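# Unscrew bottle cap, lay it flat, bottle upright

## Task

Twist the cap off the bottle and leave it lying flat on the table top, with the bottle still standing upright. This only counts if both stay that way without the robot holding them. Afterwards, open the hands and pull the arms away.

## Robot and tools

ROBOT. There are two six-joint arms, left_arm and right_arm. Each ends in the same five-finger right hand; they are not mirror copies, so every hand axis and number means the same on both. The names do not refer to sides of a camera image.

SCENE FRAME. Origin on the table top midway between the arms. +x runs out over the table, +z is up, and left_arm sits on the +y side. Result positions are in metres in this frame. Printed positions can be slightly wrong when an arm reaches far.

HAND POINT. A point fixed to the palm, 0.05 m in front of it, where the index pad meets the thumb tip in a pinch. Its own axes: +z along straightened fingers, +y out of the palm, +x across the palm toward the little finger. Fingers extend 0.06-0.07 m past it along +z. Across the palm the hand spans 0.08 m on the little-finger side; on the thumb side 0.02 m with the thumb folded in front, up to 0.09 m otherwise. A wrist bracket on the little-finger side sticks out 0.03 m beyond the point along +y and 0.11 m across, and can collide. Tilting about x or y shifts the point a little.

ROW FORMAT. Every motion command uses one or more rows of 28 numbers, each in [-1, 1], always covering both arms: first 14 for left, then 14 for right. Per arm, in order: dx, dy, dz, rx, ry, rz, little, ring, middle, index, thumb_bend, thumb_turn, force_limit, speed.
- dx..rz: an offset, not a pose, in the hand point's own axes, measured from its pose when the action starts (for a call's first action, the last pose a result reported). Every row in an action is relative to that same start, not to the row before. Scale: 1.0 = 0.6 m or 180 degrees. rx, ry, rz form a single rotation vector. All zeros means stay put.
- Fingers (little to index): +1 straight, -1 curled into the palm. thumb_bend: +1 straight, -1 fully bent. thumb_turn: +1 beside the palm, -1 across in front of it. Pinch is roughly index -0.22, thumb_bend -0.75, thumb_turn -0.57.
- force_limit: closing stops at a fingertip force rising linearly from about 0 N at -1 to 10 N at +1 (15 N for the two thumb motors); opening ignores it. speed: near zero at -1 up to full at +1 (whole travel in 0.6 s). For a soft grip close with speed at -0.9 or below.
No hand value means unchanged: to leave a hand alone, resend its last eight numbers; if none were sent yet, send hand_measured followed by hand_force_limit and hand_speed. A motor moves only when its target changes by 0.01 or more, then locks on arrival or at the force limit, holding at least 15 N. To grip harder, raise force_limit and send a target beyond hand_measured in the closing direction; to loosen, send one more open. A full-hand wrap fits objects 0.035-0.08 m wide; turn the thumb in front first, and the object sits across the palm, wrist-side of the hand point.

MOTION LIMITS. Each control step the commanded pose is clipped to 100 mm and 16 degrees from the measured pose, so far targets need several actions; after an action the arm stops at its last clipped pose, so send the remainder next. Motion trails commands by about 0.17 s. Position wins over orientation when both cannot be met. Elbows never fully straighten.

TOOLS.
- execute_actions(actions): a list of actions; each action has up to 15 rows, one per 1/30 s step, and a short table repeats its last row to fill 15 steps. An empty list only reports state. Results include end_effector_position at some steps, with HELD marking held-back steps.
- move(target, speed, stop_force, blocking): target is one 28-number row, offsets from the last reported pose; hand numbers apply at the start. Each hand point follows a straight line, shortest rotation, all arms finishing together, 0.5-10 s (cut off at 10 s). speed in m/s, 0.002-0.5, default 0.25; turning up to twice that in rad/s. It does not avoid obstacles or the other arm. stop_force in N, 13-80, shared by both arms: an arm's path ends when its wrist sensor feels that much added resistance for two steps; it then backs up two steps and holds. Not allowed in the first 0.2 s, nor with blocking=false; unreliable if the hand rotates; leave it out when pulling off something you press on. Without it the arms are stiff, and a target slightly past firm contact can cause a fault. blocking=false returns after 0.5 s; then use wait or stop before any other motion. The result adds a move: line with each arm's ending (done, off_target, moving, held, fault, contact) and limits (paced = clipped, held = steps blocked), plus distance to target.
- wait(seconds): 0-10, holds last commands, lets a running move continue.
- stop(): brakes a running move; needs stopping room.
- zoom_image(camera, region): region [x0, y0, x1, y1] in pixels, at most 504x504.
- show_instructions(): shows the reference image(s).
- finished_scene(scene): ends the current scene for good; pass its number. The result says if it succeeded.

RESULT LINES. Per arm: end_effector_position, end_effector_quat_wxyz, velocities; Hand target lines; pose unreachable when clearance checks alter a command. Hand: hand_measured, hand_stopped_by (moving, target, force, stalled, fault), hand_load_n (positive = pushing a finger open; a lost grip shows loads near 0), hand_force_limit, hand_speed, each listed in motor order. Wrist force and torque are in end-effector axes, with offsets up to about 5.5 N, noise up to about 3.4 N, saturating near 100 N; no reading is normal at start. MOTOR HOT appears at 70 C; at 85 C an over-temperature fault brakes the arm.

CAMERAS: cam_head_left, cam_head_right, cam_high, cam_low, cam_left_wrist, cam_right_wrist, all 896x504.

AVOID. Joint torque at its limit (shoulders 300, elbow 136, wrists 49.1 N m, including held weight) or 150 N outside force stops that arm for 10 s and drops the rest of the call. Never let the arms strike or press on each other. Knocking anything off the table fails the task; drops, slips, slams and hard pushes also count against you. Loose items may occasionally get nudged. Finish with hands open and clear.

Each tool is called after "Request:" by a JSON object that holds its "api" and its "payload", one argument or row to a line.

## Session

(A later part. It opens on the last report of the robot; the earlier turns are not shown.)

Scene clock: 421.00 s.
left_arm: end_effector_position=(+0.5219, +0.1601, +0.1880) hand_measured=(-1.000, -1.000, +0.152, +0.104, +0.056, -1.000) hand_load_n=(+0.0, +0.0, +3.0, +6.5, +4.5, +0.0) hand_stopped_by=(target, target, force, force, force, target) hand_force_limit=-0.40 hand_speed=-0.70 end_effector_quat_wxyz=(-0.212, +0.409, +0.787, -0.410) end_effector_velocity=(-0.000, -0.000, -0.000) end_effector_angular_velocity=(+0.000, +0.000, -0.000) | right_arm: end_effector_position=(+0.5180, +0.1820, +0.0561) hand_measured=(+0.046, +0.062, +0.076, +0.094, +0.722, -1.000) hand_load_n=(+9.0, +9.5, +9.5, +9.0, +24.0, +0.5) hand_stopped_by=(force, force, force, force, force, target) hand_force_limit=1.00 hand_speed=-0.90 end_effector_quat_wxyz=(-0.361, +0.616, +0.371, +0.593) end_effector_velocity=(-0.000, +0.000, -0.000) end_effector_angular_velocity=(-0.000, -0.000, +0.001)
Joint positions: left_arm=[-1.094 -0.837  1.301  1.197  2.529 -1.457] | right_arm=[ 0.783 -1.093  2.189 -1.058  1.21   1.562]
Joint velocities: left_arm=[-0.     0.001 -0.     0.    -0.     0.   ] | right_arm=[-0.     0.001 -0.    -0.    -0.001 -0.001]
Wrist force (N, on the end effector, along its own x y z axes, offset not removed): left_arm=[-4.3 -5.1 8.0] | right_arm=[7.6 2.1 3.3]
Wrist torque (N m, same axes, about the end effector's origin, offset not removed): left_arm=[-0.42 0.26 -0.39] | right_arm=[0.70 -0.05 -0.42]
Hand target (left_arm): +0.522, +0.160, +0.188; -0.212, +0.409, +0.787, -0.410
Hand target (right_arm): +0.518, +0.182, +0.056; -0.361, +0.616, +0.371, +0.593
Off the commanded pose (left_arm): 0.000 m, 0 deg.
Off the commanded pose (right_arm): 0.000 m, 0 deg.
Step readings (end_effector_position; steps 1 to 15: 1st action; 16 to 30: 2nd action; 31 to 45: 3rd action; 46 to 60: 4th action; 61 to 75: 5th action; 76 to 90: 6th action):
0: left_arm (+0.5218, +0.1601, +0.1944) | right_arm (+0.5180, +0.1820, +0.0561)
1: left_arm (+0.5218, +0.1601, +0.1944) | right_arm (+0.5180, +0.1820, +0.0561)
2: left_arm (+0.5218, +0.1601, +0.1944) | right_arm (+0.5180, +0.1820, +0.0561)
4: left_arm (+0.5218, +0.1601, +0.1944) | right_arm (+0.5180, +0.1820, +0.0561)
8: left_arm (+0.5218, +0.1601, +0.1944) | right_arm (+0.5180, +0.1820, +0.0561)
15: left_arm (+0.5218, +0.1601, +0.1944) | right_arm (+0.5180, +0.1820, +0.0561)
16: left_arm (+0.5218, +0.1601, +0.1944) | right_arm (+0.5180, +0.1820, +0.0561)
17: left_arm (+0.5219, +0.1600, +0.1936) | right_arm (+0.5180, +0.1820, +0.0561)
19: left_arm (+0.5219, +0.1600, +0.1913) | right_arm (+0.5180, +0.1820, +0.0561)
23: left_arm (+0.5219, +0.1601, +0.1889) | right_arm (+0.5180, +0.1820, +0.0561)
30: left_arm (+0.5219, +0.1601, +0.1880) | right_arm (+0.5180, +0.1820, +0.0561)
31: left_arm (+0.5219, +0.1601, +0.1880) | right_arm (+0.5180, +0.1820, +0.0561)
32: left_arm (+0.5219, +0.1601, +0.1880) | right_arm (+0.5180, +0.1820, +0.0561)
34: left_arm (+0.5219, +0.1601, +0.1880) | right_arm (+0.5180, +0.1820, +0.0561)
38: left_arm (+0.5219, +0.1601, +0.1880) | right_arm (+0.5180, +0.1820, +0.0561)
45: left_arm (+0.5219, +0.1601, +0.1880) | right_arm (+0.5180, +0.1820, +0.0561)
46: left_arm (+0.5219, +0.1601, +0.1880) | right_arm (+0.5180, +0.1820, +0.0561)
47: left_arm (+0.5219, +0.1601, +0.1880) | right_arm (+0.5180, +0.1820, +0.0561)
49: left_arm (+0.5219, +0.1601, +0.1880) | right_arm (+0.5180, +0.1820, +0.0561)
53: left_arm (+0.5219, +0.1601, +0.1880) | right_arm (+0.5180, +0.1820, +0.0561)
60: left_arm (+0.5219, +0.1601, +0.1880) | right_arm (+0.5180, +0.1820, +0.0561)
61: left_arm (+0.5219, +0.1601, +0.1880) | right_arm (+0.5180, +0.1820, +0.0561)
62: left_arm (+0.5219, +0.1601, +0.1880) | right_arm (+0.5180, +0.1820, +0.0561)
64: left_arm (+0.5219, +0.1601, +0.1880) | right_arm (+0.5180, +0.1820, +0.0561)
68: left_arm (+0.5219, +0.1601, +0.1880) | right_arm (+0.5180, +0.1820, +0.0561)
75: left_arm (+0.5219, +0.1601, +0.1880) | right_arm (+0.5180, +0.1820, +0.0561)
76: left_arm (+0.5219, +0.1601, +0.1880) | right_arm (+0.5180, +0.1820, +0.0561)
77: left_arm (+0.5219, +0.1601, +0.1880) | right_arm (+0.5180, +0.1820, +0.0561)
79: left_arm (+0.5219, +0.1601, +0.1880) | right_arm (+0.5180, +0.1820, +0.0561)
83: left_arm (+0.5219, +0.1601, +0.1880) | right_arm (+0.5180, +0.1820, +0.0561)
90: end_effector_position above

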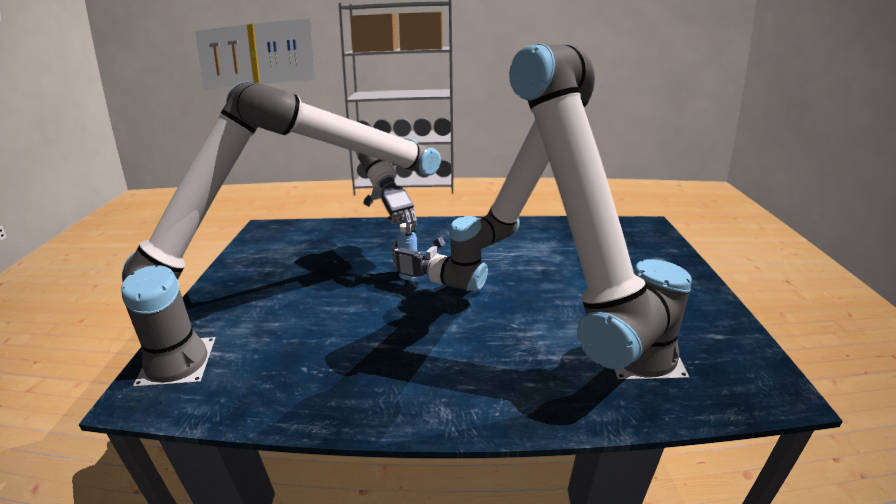

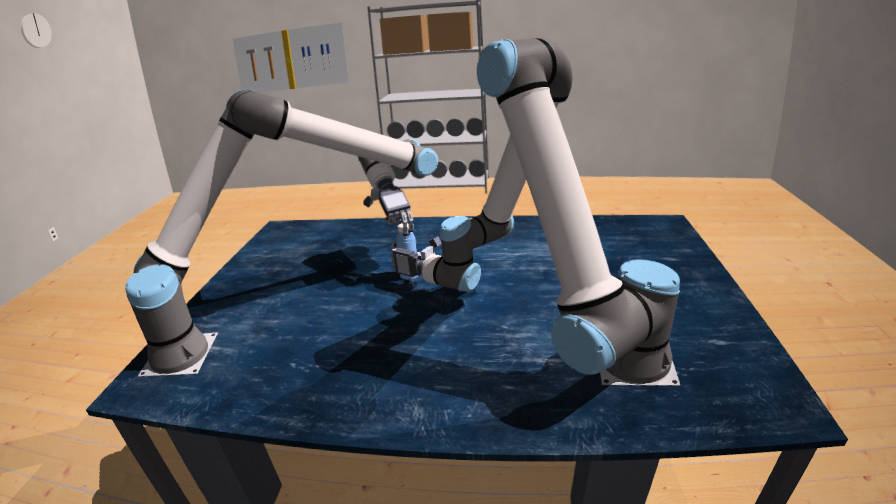

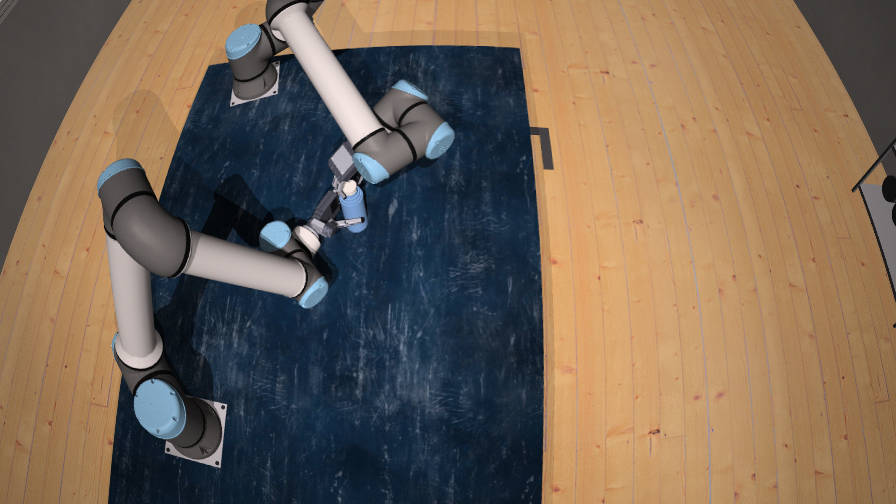

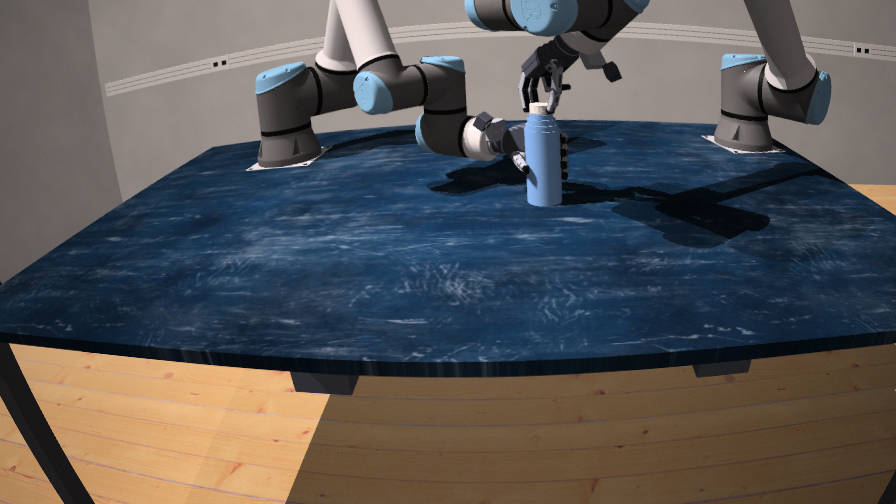

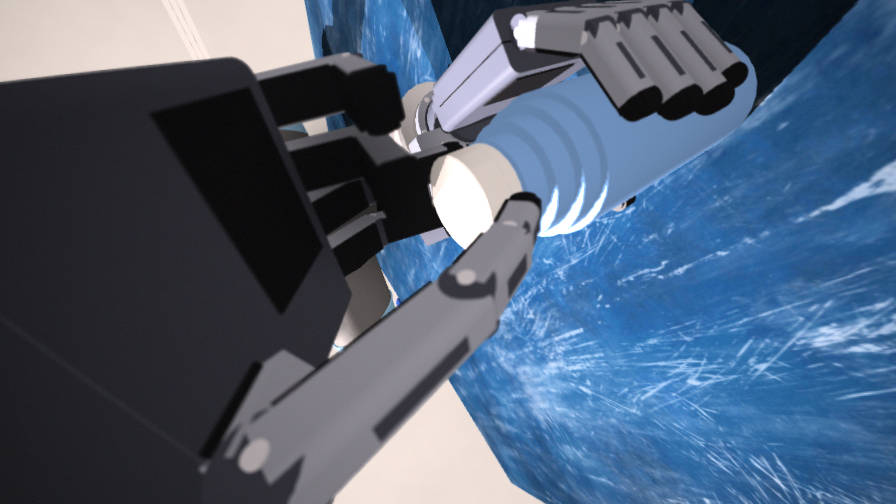

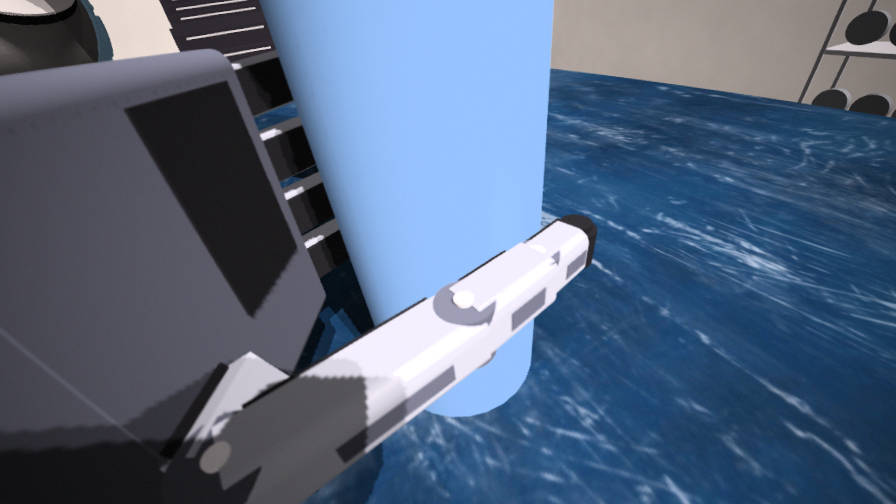

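Request:
{"api": "execute_actions", "payload": {
  "actions": [
    [[0,0,0,0,0,0,-1,-1,-0.4,-0.4,-0.6,-1,1,-0.85, 0,0,0,0,0,0,-0.9,-0.9,-0.9,-0.9,0.2,-1,1,-0.9]],
    [[0,0,0,0,0,0,-1,-1,-0.4,-0.4,-0.6,-1,1,-0.85, 0,0,0,0,0,0,-0.9,-0.9,-0.9,-0.9,0.2,-1,1,-0.9]],
    [[0,0,0,0,0,0,-1,-1,-0.4,-0.4,-0.6,-1,1,-0.85, 0,0,0,0,0,0,-0.9,-0.9,-0.9,-0.9,0.2,-1,1,-0.9]]
  ]
}}

Request:
{"api": "move", "payload": {
  "target": [0.0143,0.0085,-0.0121,0,-0.2733,-0.1913,-1,-1,-0.4,-0.4,-0.6,-1,1,-0.85, 0,0,0,0,0,0,-0.9,-0.9,-0.9,-0.9,0.2,-1,1,-0.9],
  "speed": 0.25
}}

Scene clock: 430.33 s.
left_arm: end_effector_position=(+0.5219, +0.1601, +0.1880) hand_measured=(-1.000, -1.000, +0.132, +0.092, +0.010, -1.000) hand_load_n=(+0.0, +0.0, +11.0, +11.0, +14.0, +0.5) hand_stopped_by=(target, target, force, force, force, target) hand_force_limit=1.00 hand_speed=-0.85 end_effector_quat_wxyz=(-0.212, +0.409, +0.787, -0.410) end_effector_velocity=(-0.000, -0.000, +0.000) end_effector_angular_velocity=(-0.001, -0.000, -0.001) | right_arm: end_effector_position=(+0.5180, +0.1820, +0.0561) hand_measured=(+0.046, +0.062, +0.076, +0.094, +0.722, -1.000) hand_load_n=(+9.5, +10.0, +9.5, +8.5, +24.0, +0.0) hand_stopped_by=(force, force, force, force, force, target) hand_force_limit=1.00 hand_speed=-0.90 end_effector_quat_wxyz=(-0.361, +0.616, +0.371, +0.593) end_effector_velocity=(-0.001, -0.001, -0.003) end_effector_angular_velocity=(-0.002, +0.003, -0.000)
Joint positions: left_arm=[-1.094 -0.837  1.301  1.197  2.529 -1.457] | right_arm=[ 0.783 -1.093  2.189 -1.058  1.21   1.562]
Joint velocities: left_arm=[-0. -0.  0. -0.  0.  0.] | right_arm=[0.    0.002 0.001 0.    0.    0.   ]
Wrist force (N, on the end effector, along its own x y z axes, offset not removed): left_arm=[4.6 -1.5 10.6] | right_arm=[14.5 -0.4 6.4]
Wrist torque (N m, same axes, about the end effector's origin, offset not removed): left_arm=[0.26 -0.97 0.46] | right_arm=[-0.28 -1.60 0.10]
Hand target (left_arm): +0.522, +0.160, +0.188; -0.212, +0.409, +0.787, -0.410
Hand target (right_arm): +0.518, +0.182, +0.056; -0.361, +0.616, +0.371, +0.593
Off the commanded pose (left_arm): 0.000 m, 0 deg.
Off the commanded pose (right_arm): 0.000 m, 0 deg.
Step readings (end_effector_position; steps 1 to 15: 1st action; 16 to 30: 2nd action; 31 to 45: 3rd action):
0: left_arm (+0.5219, +0.1601, +0.1880) | right_arm (+0.5180, +0.1820, +0.0561)
1: left_arm (+0.5219, +0.1601, +0.1880) | right_arm (+0.5180, +0.1820, +0.0561)
2: left_arm (+0.5219, +0.1601, +0.1880) | right_arm (+0.5180, +0.1820, +0.0561)
4: left_arm (+0.5219, +0.1601, +0.1880) | right_arm (+0.5180, +0.1820, +0.0561)
8: left_arm (+0.5219, +0.1601, +0.1880) | right_arm (+0.5180, +0.1820, +0.0561)
15: left_arm (+0.5219, +0.1601, +0.1880) | right_arm (+0.5180, +0.1820, +0.0561)
16: left_arm (+0.5219, +0.1601, +0.1880) | right_arm (+0.5180, +0.1820, +0.0561)
17: left_arm (+0.5219, +0.1601, +0.1880) | right_arm (+0.5180, +0.1820, +0.0561)
19: left_arm (+0.5219, +0.1601, +0.1880) | right_arm (+0.5180, +0.1820, +0.0561)
23: left_arm (+0.5219, +0.1601, +0.1880) | right_arm (+0.5180, +0.1820, +0.0561)
30: left_arm (+0.5219, +0.1601, +0.1880) | right_arm (+0.5180, +0.1820, +0.0561)
31: left_arm (+0.5219, +0.1601, +0.1880) | right_arm (+0.5180, +0.1820, +0.0561)
32: left_arm (+0.5219, +0.1601, +0.1880) | right_arm (+0.5180, +0.1820, +0.0561)
34: left_arm (+0.5219, +0.1601, +0.1880) | right_arm (+0.5180, +0.1820, +0.0561)
38: left_arm (+0.5219, +0.1601, +0.1880) | right_arm (+0.5180, +0.1820, +0.0561)
45: end_effector_position above

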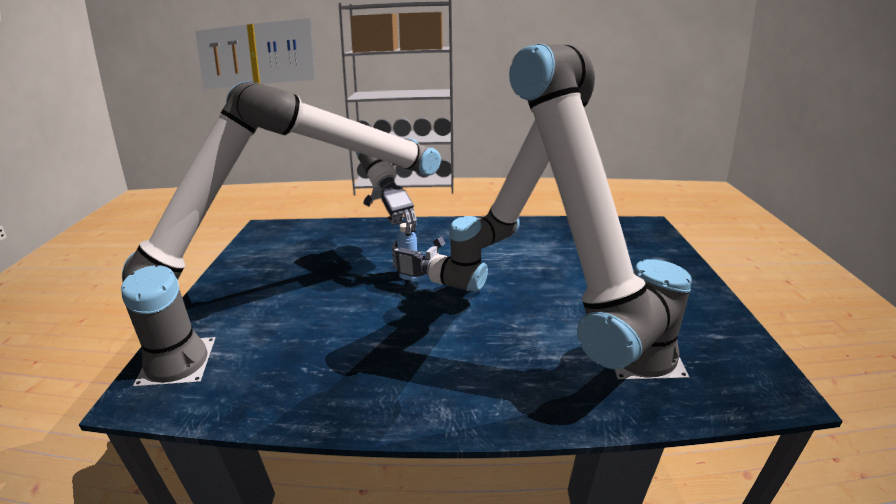

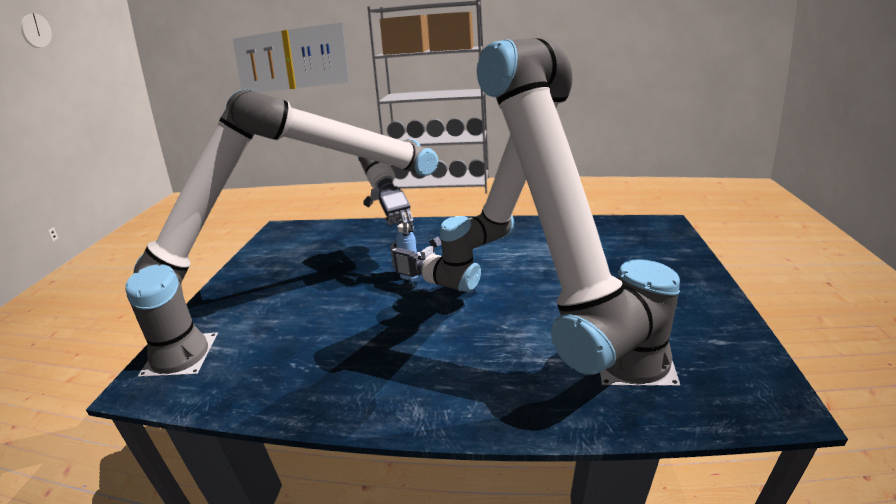

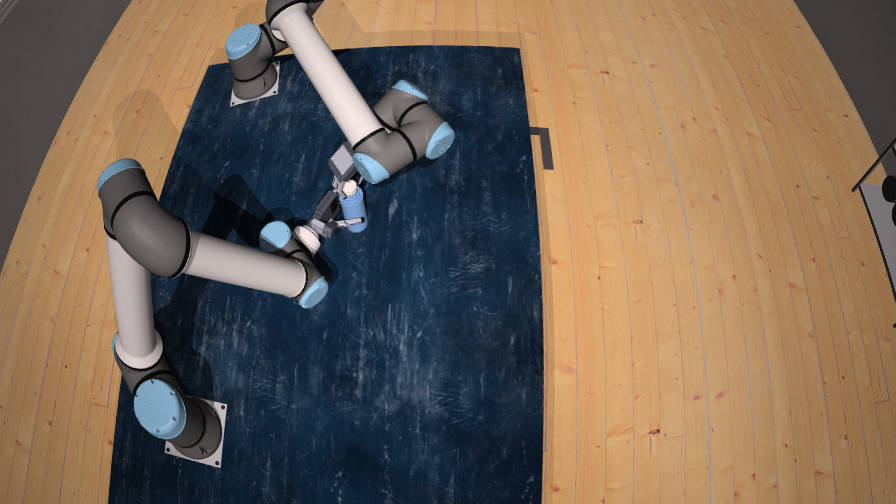

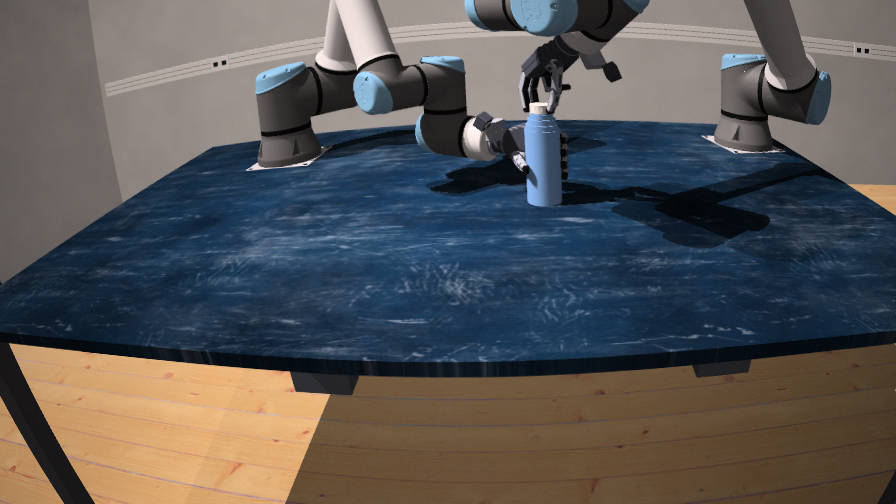

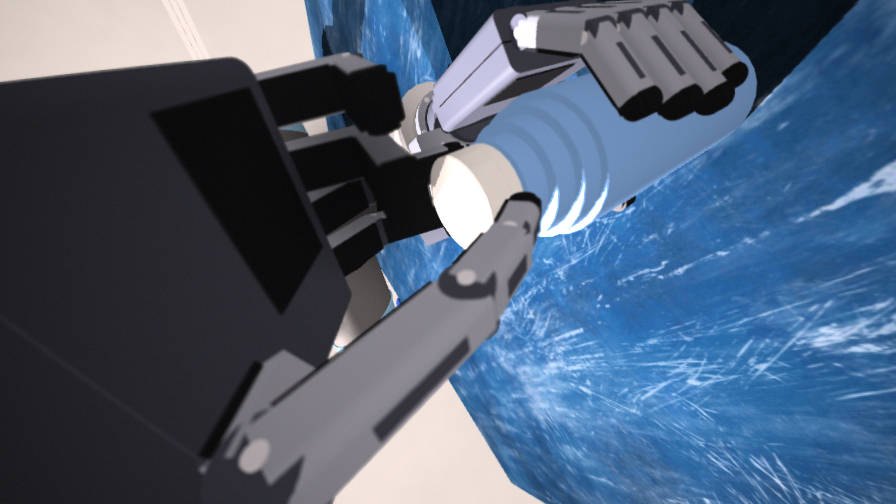

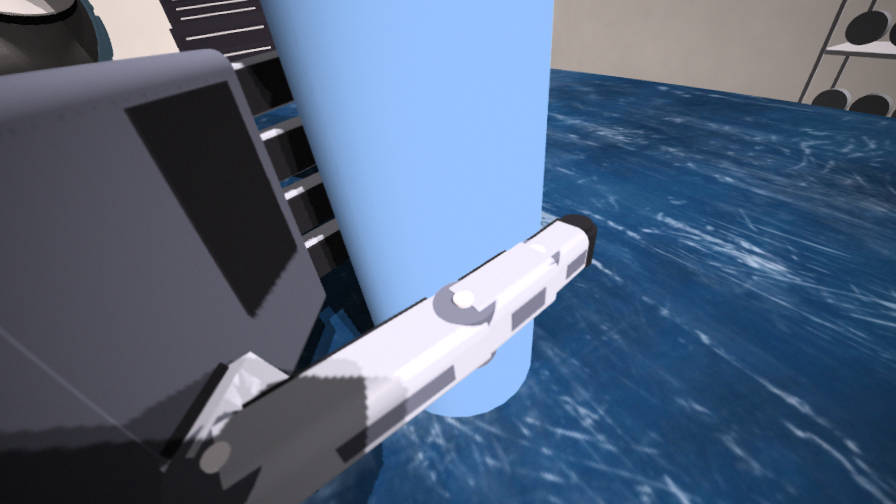

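Scene clock: 432.93 s.
left_arm: end_effector_position=(+0.5243, +0.1717, +0.1887) hand_measured=(-1.000, -1.000, +0.132, +0.092, +0.010, -1.000) hand_load_n=(+0.0, +0.0, +11.0, +16.0, +9.0, +3.0) hand_stopped_by=(target, target, force, force, force, target) hand_force_limit=1.00 hand_speed=-0.85 end_effector_quat_wxyz=(+0.020, -0.040, +0.885, -0.463) end_effector_velocity=(-0.000, +0.000, -0.002) end_effector_angular_velocity=(+0.001, -0.001, +0.014) | right_arm: end_effector_position=(+0.5180, +0.1820, +0.0560) hand_measured=(+0.046, +0.062, +0.076, +0.094, +0.722, -1.000) hand_load_n=(+11.5, +11.5, +11.0, +9.5, +22.5, -2.0) hand_stopped_by=(force, force, force, force, force, target) hand_force_limit=1.00 hand_speed=-0.90 end_effector_quat_wxyz=(-0.361, +0.616, +0.371, +0.593) end_effector_velocity=(+0.001, +0.001, +0.002) end_effector_angular_velocity=(+0.002, -0.003, -0.001)
Joint positions: left_arm=[-1.251 -1.246  1.75   0.15   1.922 -2.886] | right_arm=[ 0.783 -1.093  2.189 -1.058  1.21   1.562]
Joint velocities: left_arm=[-0.005 -0.002  0.005 -0.006 -0.016 -0.011] | right_arm=[ 0.    -0.001 -0.001 -0.     0.001 -0.001]
Wrist force (N, on the end effector, along its own x y z axes, offset not removed): left_arm=[1.7 -23.3 5.1] | right_arm=[6.1 -9.5 11.1]
Wrist torque (N m, same axes, about the end effector's origin, offset not removed): left_arm=[0.34 -0.45 0.16] | right_arm=[-0.35 -0.97 -0.50]
Hand target (left_arm): +0.524, +0.172, +0.189; +0.021, -0.040, +0.885, -0.463
Hand target (right_arm): +0.518, +0.182, +0.056; -0.361, +0.616, +0.371, +0.593
Off the commanded pose (left_arm): 0.001 m, 0 deg.
Off the commanded pose (right_arm): 0.000 m, 0 deg.
move: done

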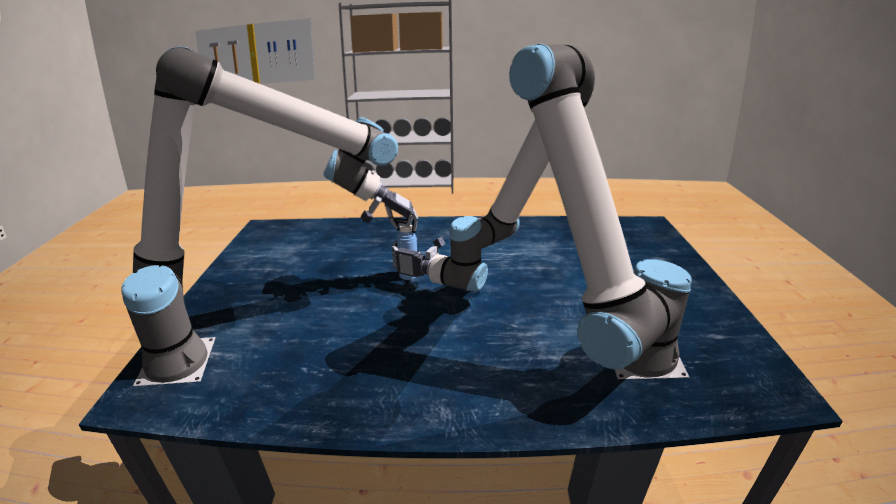

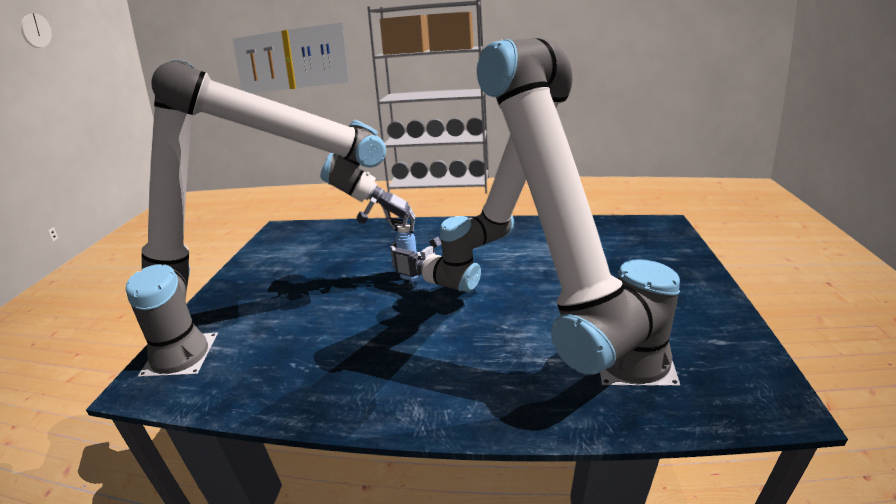

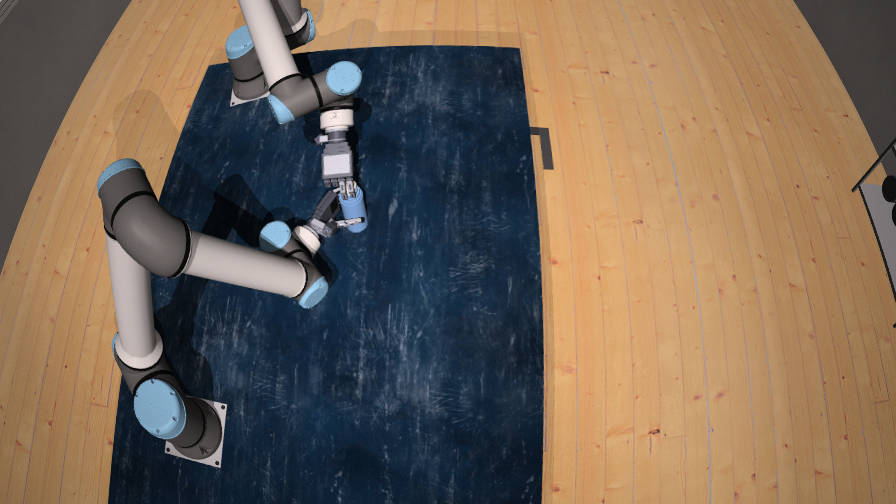

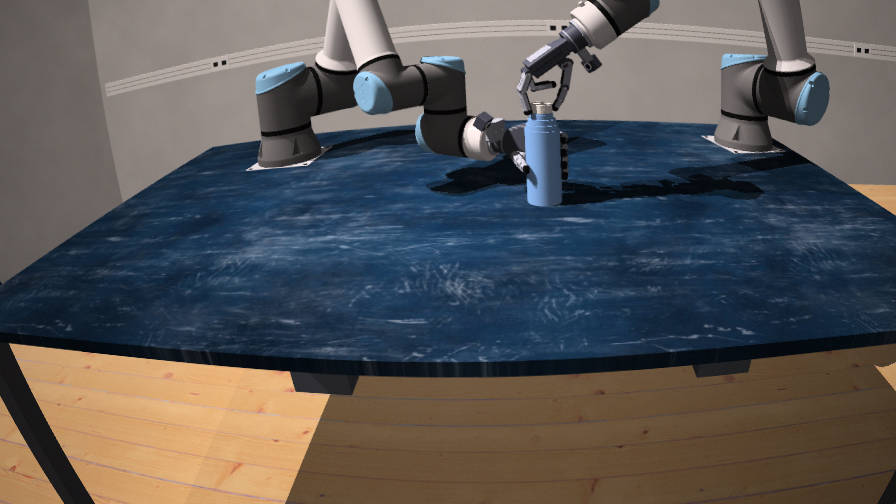

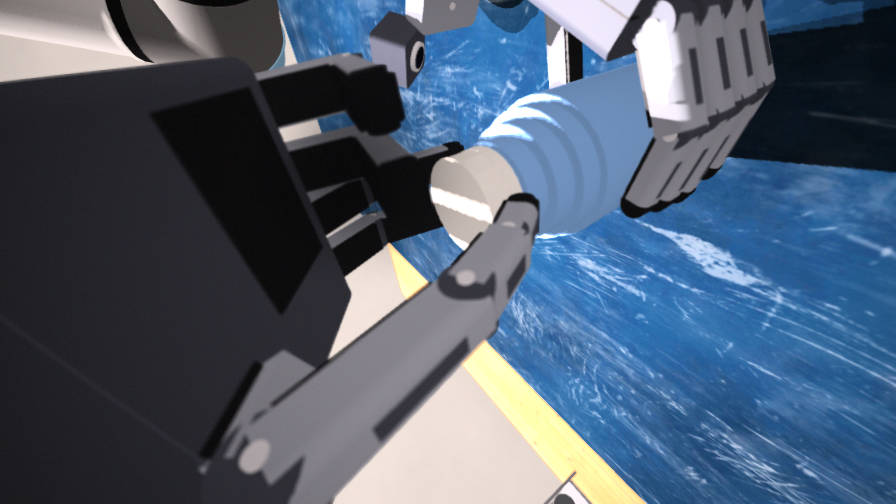

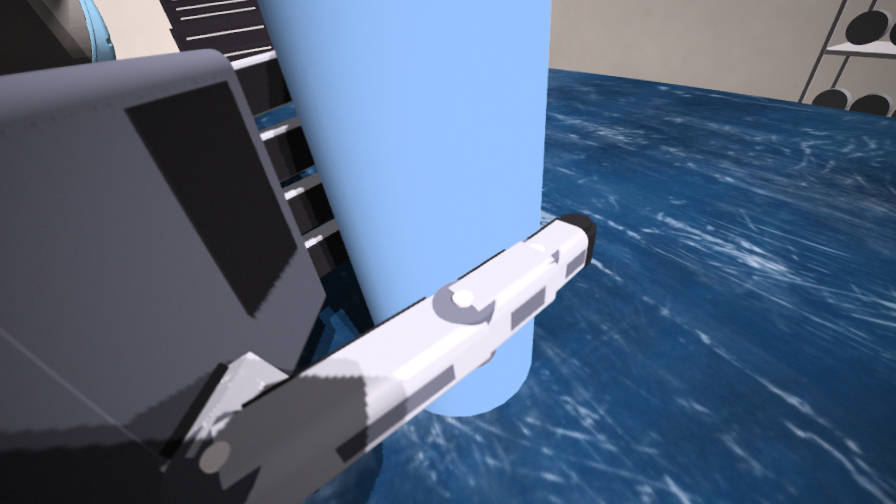

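Request:
{"api": "execute_actions", "payload": {
  "actions": [
    [[0,-0.0044,0.002,0,0,0,-1,-1,-0.4,-0.4,-0.6,-1,1,-0.85, 0,0,0,0,0,0,-0.9,-0.9,-0.9,-0.9,0.2,-1,1,-0.9]],
    [[0,0,0,0,0,0,-1,-1,-0.4,-0.4,-0.6,-1,1,-0.85, 0,0,0,0,0,0,-0.9,-0.9,-0.9,-0.9,0.2,-1,1,-0.9]]
  ]
}}

Request:
{"api": "zoom_image", "payload": {
  "camera": "cam_low",
  "region": [470,60,620,190]
}}

Scene clock: 448.87 s.
left_arm: end_effector_position=(+0.5245, +0.1693, +0.1901) hand_measured=(-1.000, -1.000, +0.132, +0.092, +0.012, -1.000) hand_load_n=(+0.0, +0.0, +4.5, +10.0, +15.5, +2.0) hand_stopped_by=(target, target, force, force, force, target) hand_force_limit=1.00 hand_speed=-0.85 end_effector_quat_wxyz=(+0.020, -0.040, +0.885, -0.463) end_effector_velocity=(+0.000, -0.000, +0.000) end_effector_angular_velocity=(-0.000, +0.000, +0.000) | right_arm: end_effector_position=(+0.5180, +0.1820, +0.0561) hand_measured=(+0.046, +0.062, +0.076, +0.094, +0.722, -1.000) hand_load_n=(+7.0, +7.5, +8.0, +8.0, +24.5, +0.0) hand_stopped_by=(force, force, force, force, force, target) hand_force_limit=1.00 hand_speed=-0.90 end_effector_quat_wxyz=(-0.361, +0.616, +0.371, +0.593) end_effector_velocity=(+0.000, -0.000, +0.000) end_effector_angular_velocity=(+0.001, +0.000, -0.001)
Joint positions: left_arm=[-1.253 -1.245  1.745  0.153  1.921 -2.887] | right_arm=[ 0.783 -1.093  2.189 -1.058  1.21   1.562]
Joint velocities: left_arm=[ 0.    -0.    -0.001  0.     0.    -0.001] | right_arm=[ 0.    -0.001  0.    -0.     0.001  0.001]
Wrist force (N, on the end effector, along its own x y z axes, offset not removed): left_arm=[-1.5 5.5 -2.4] | right_arm=[20.1 -5.3 -6.9]
Wrist torque (N m, same axes, about the end effector's origin, offset not removed): left_arm=[0.42 -0.46 0.41] | right_arm=[-0.26 -0.57 -0.08]
Hand target (left_arm): +0.525, +0.169, +0.190; +0.020, -0.040, +0.885, -0.463
Hand target (right_arm): +0.518, +0.182, +0.056; -0.361, +0.616, +0.371, +0.593
Off the commanded pose (left_arm): 0.000 m, 0 deg.
Off the commanded pose (right_arm): 0.000 m, 0 deg.
Step readings (end_effector_position; steps 1 to 15: 1st action; 16 to 30: 2nd action):
0: left_arm (+0.5243, +0.1717, +0.1886) | right_arm (+0.5180, +0.1820, +0.0561)
1: left_arm (+0.5243, +0.1717, +0.1886) | right_arm (+0.5180, +0.1820, +0.0561)
2: left_arm (+0.5243, +0.1714, +0.1888) | right_arm (+0.5180, +0.1820, +0.0561)
4: left_arm (+0.5244, +0.1706, +0.1893) | right_arm (+0.5180, +0.1820, +0.0561)
8: left_arm (+0.5245, +0.1698, +0.1898) | right_arm (+0.5180, +0.1820, +0.0561)
15: left_arm (+0.5245, +0.1693, +0.1901) | right_arm (+0.5180, +0.1820, +0.0561)
16: left_arm (+0.5245, +0.1693, +0.1901) | right_arm (+0.5180, +0.1820, +0.0561)
17: left_arm (+0.5245, +0.1693, +0.1901) | right_arm (+0.5180, +0.1820, +0.0561)
19: left_arm (+0.5245, +0.1693, +0.1901) | right_arm (+0.5180, +0.1820, +0.0561)
23: left_arm (+0.5245, +0.1693, +0.1901) | right_arm (+0.5180, +0.1820, +0.0561)
30: end_effector_position above

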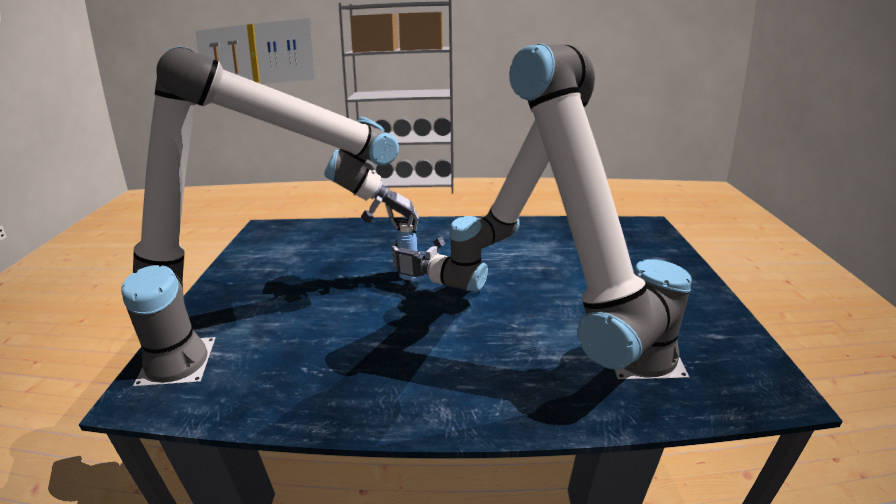

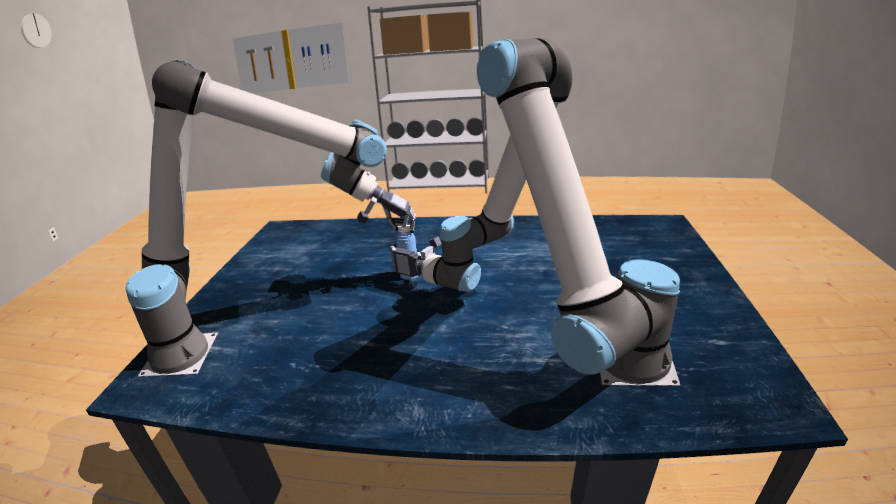

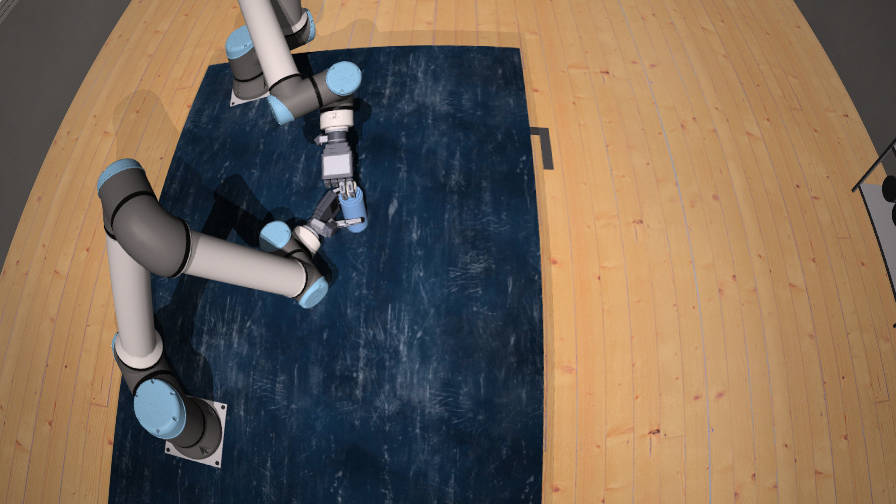

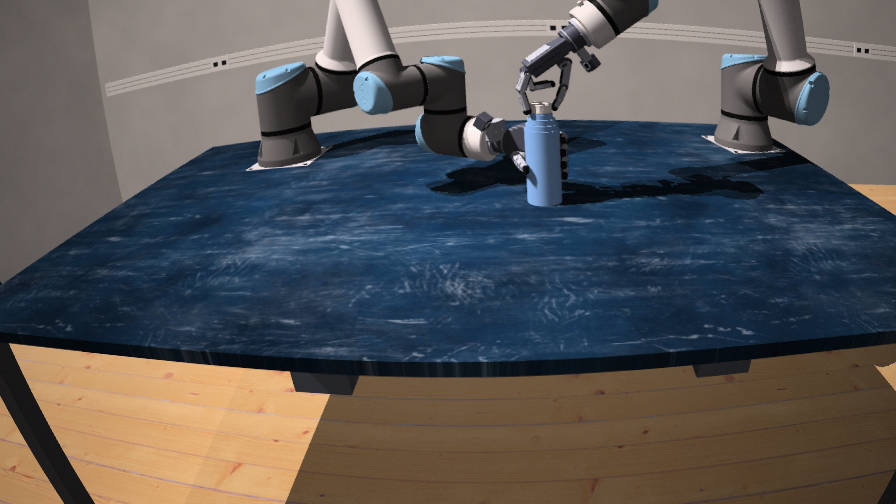

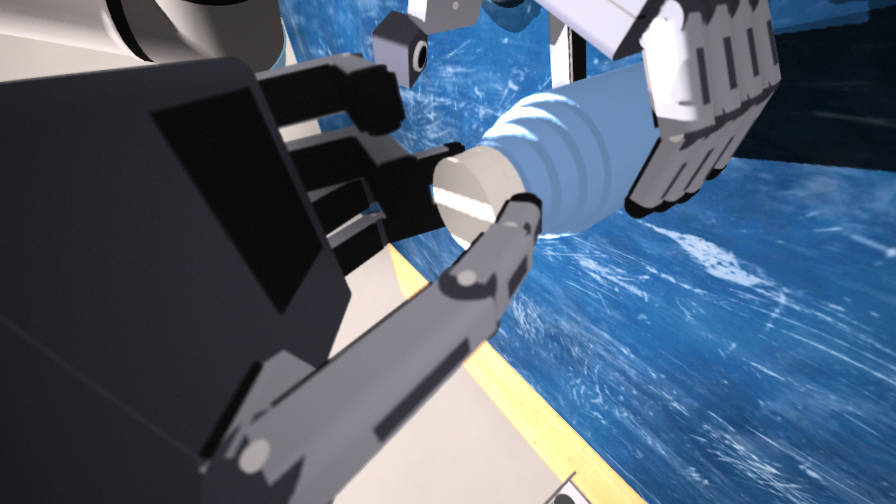

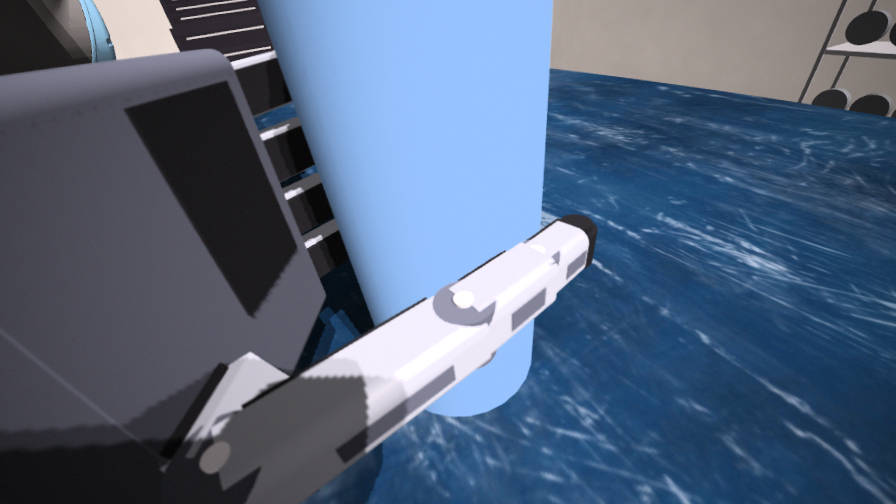

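Region (470, 60, 620, 190) of cam_low's 896x504 image, scaled by 3.360, with more detail than that image has; it fills the top 437 rows of this view, and the rest is white.

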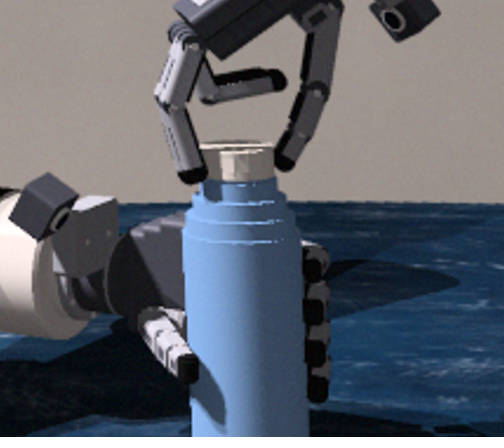

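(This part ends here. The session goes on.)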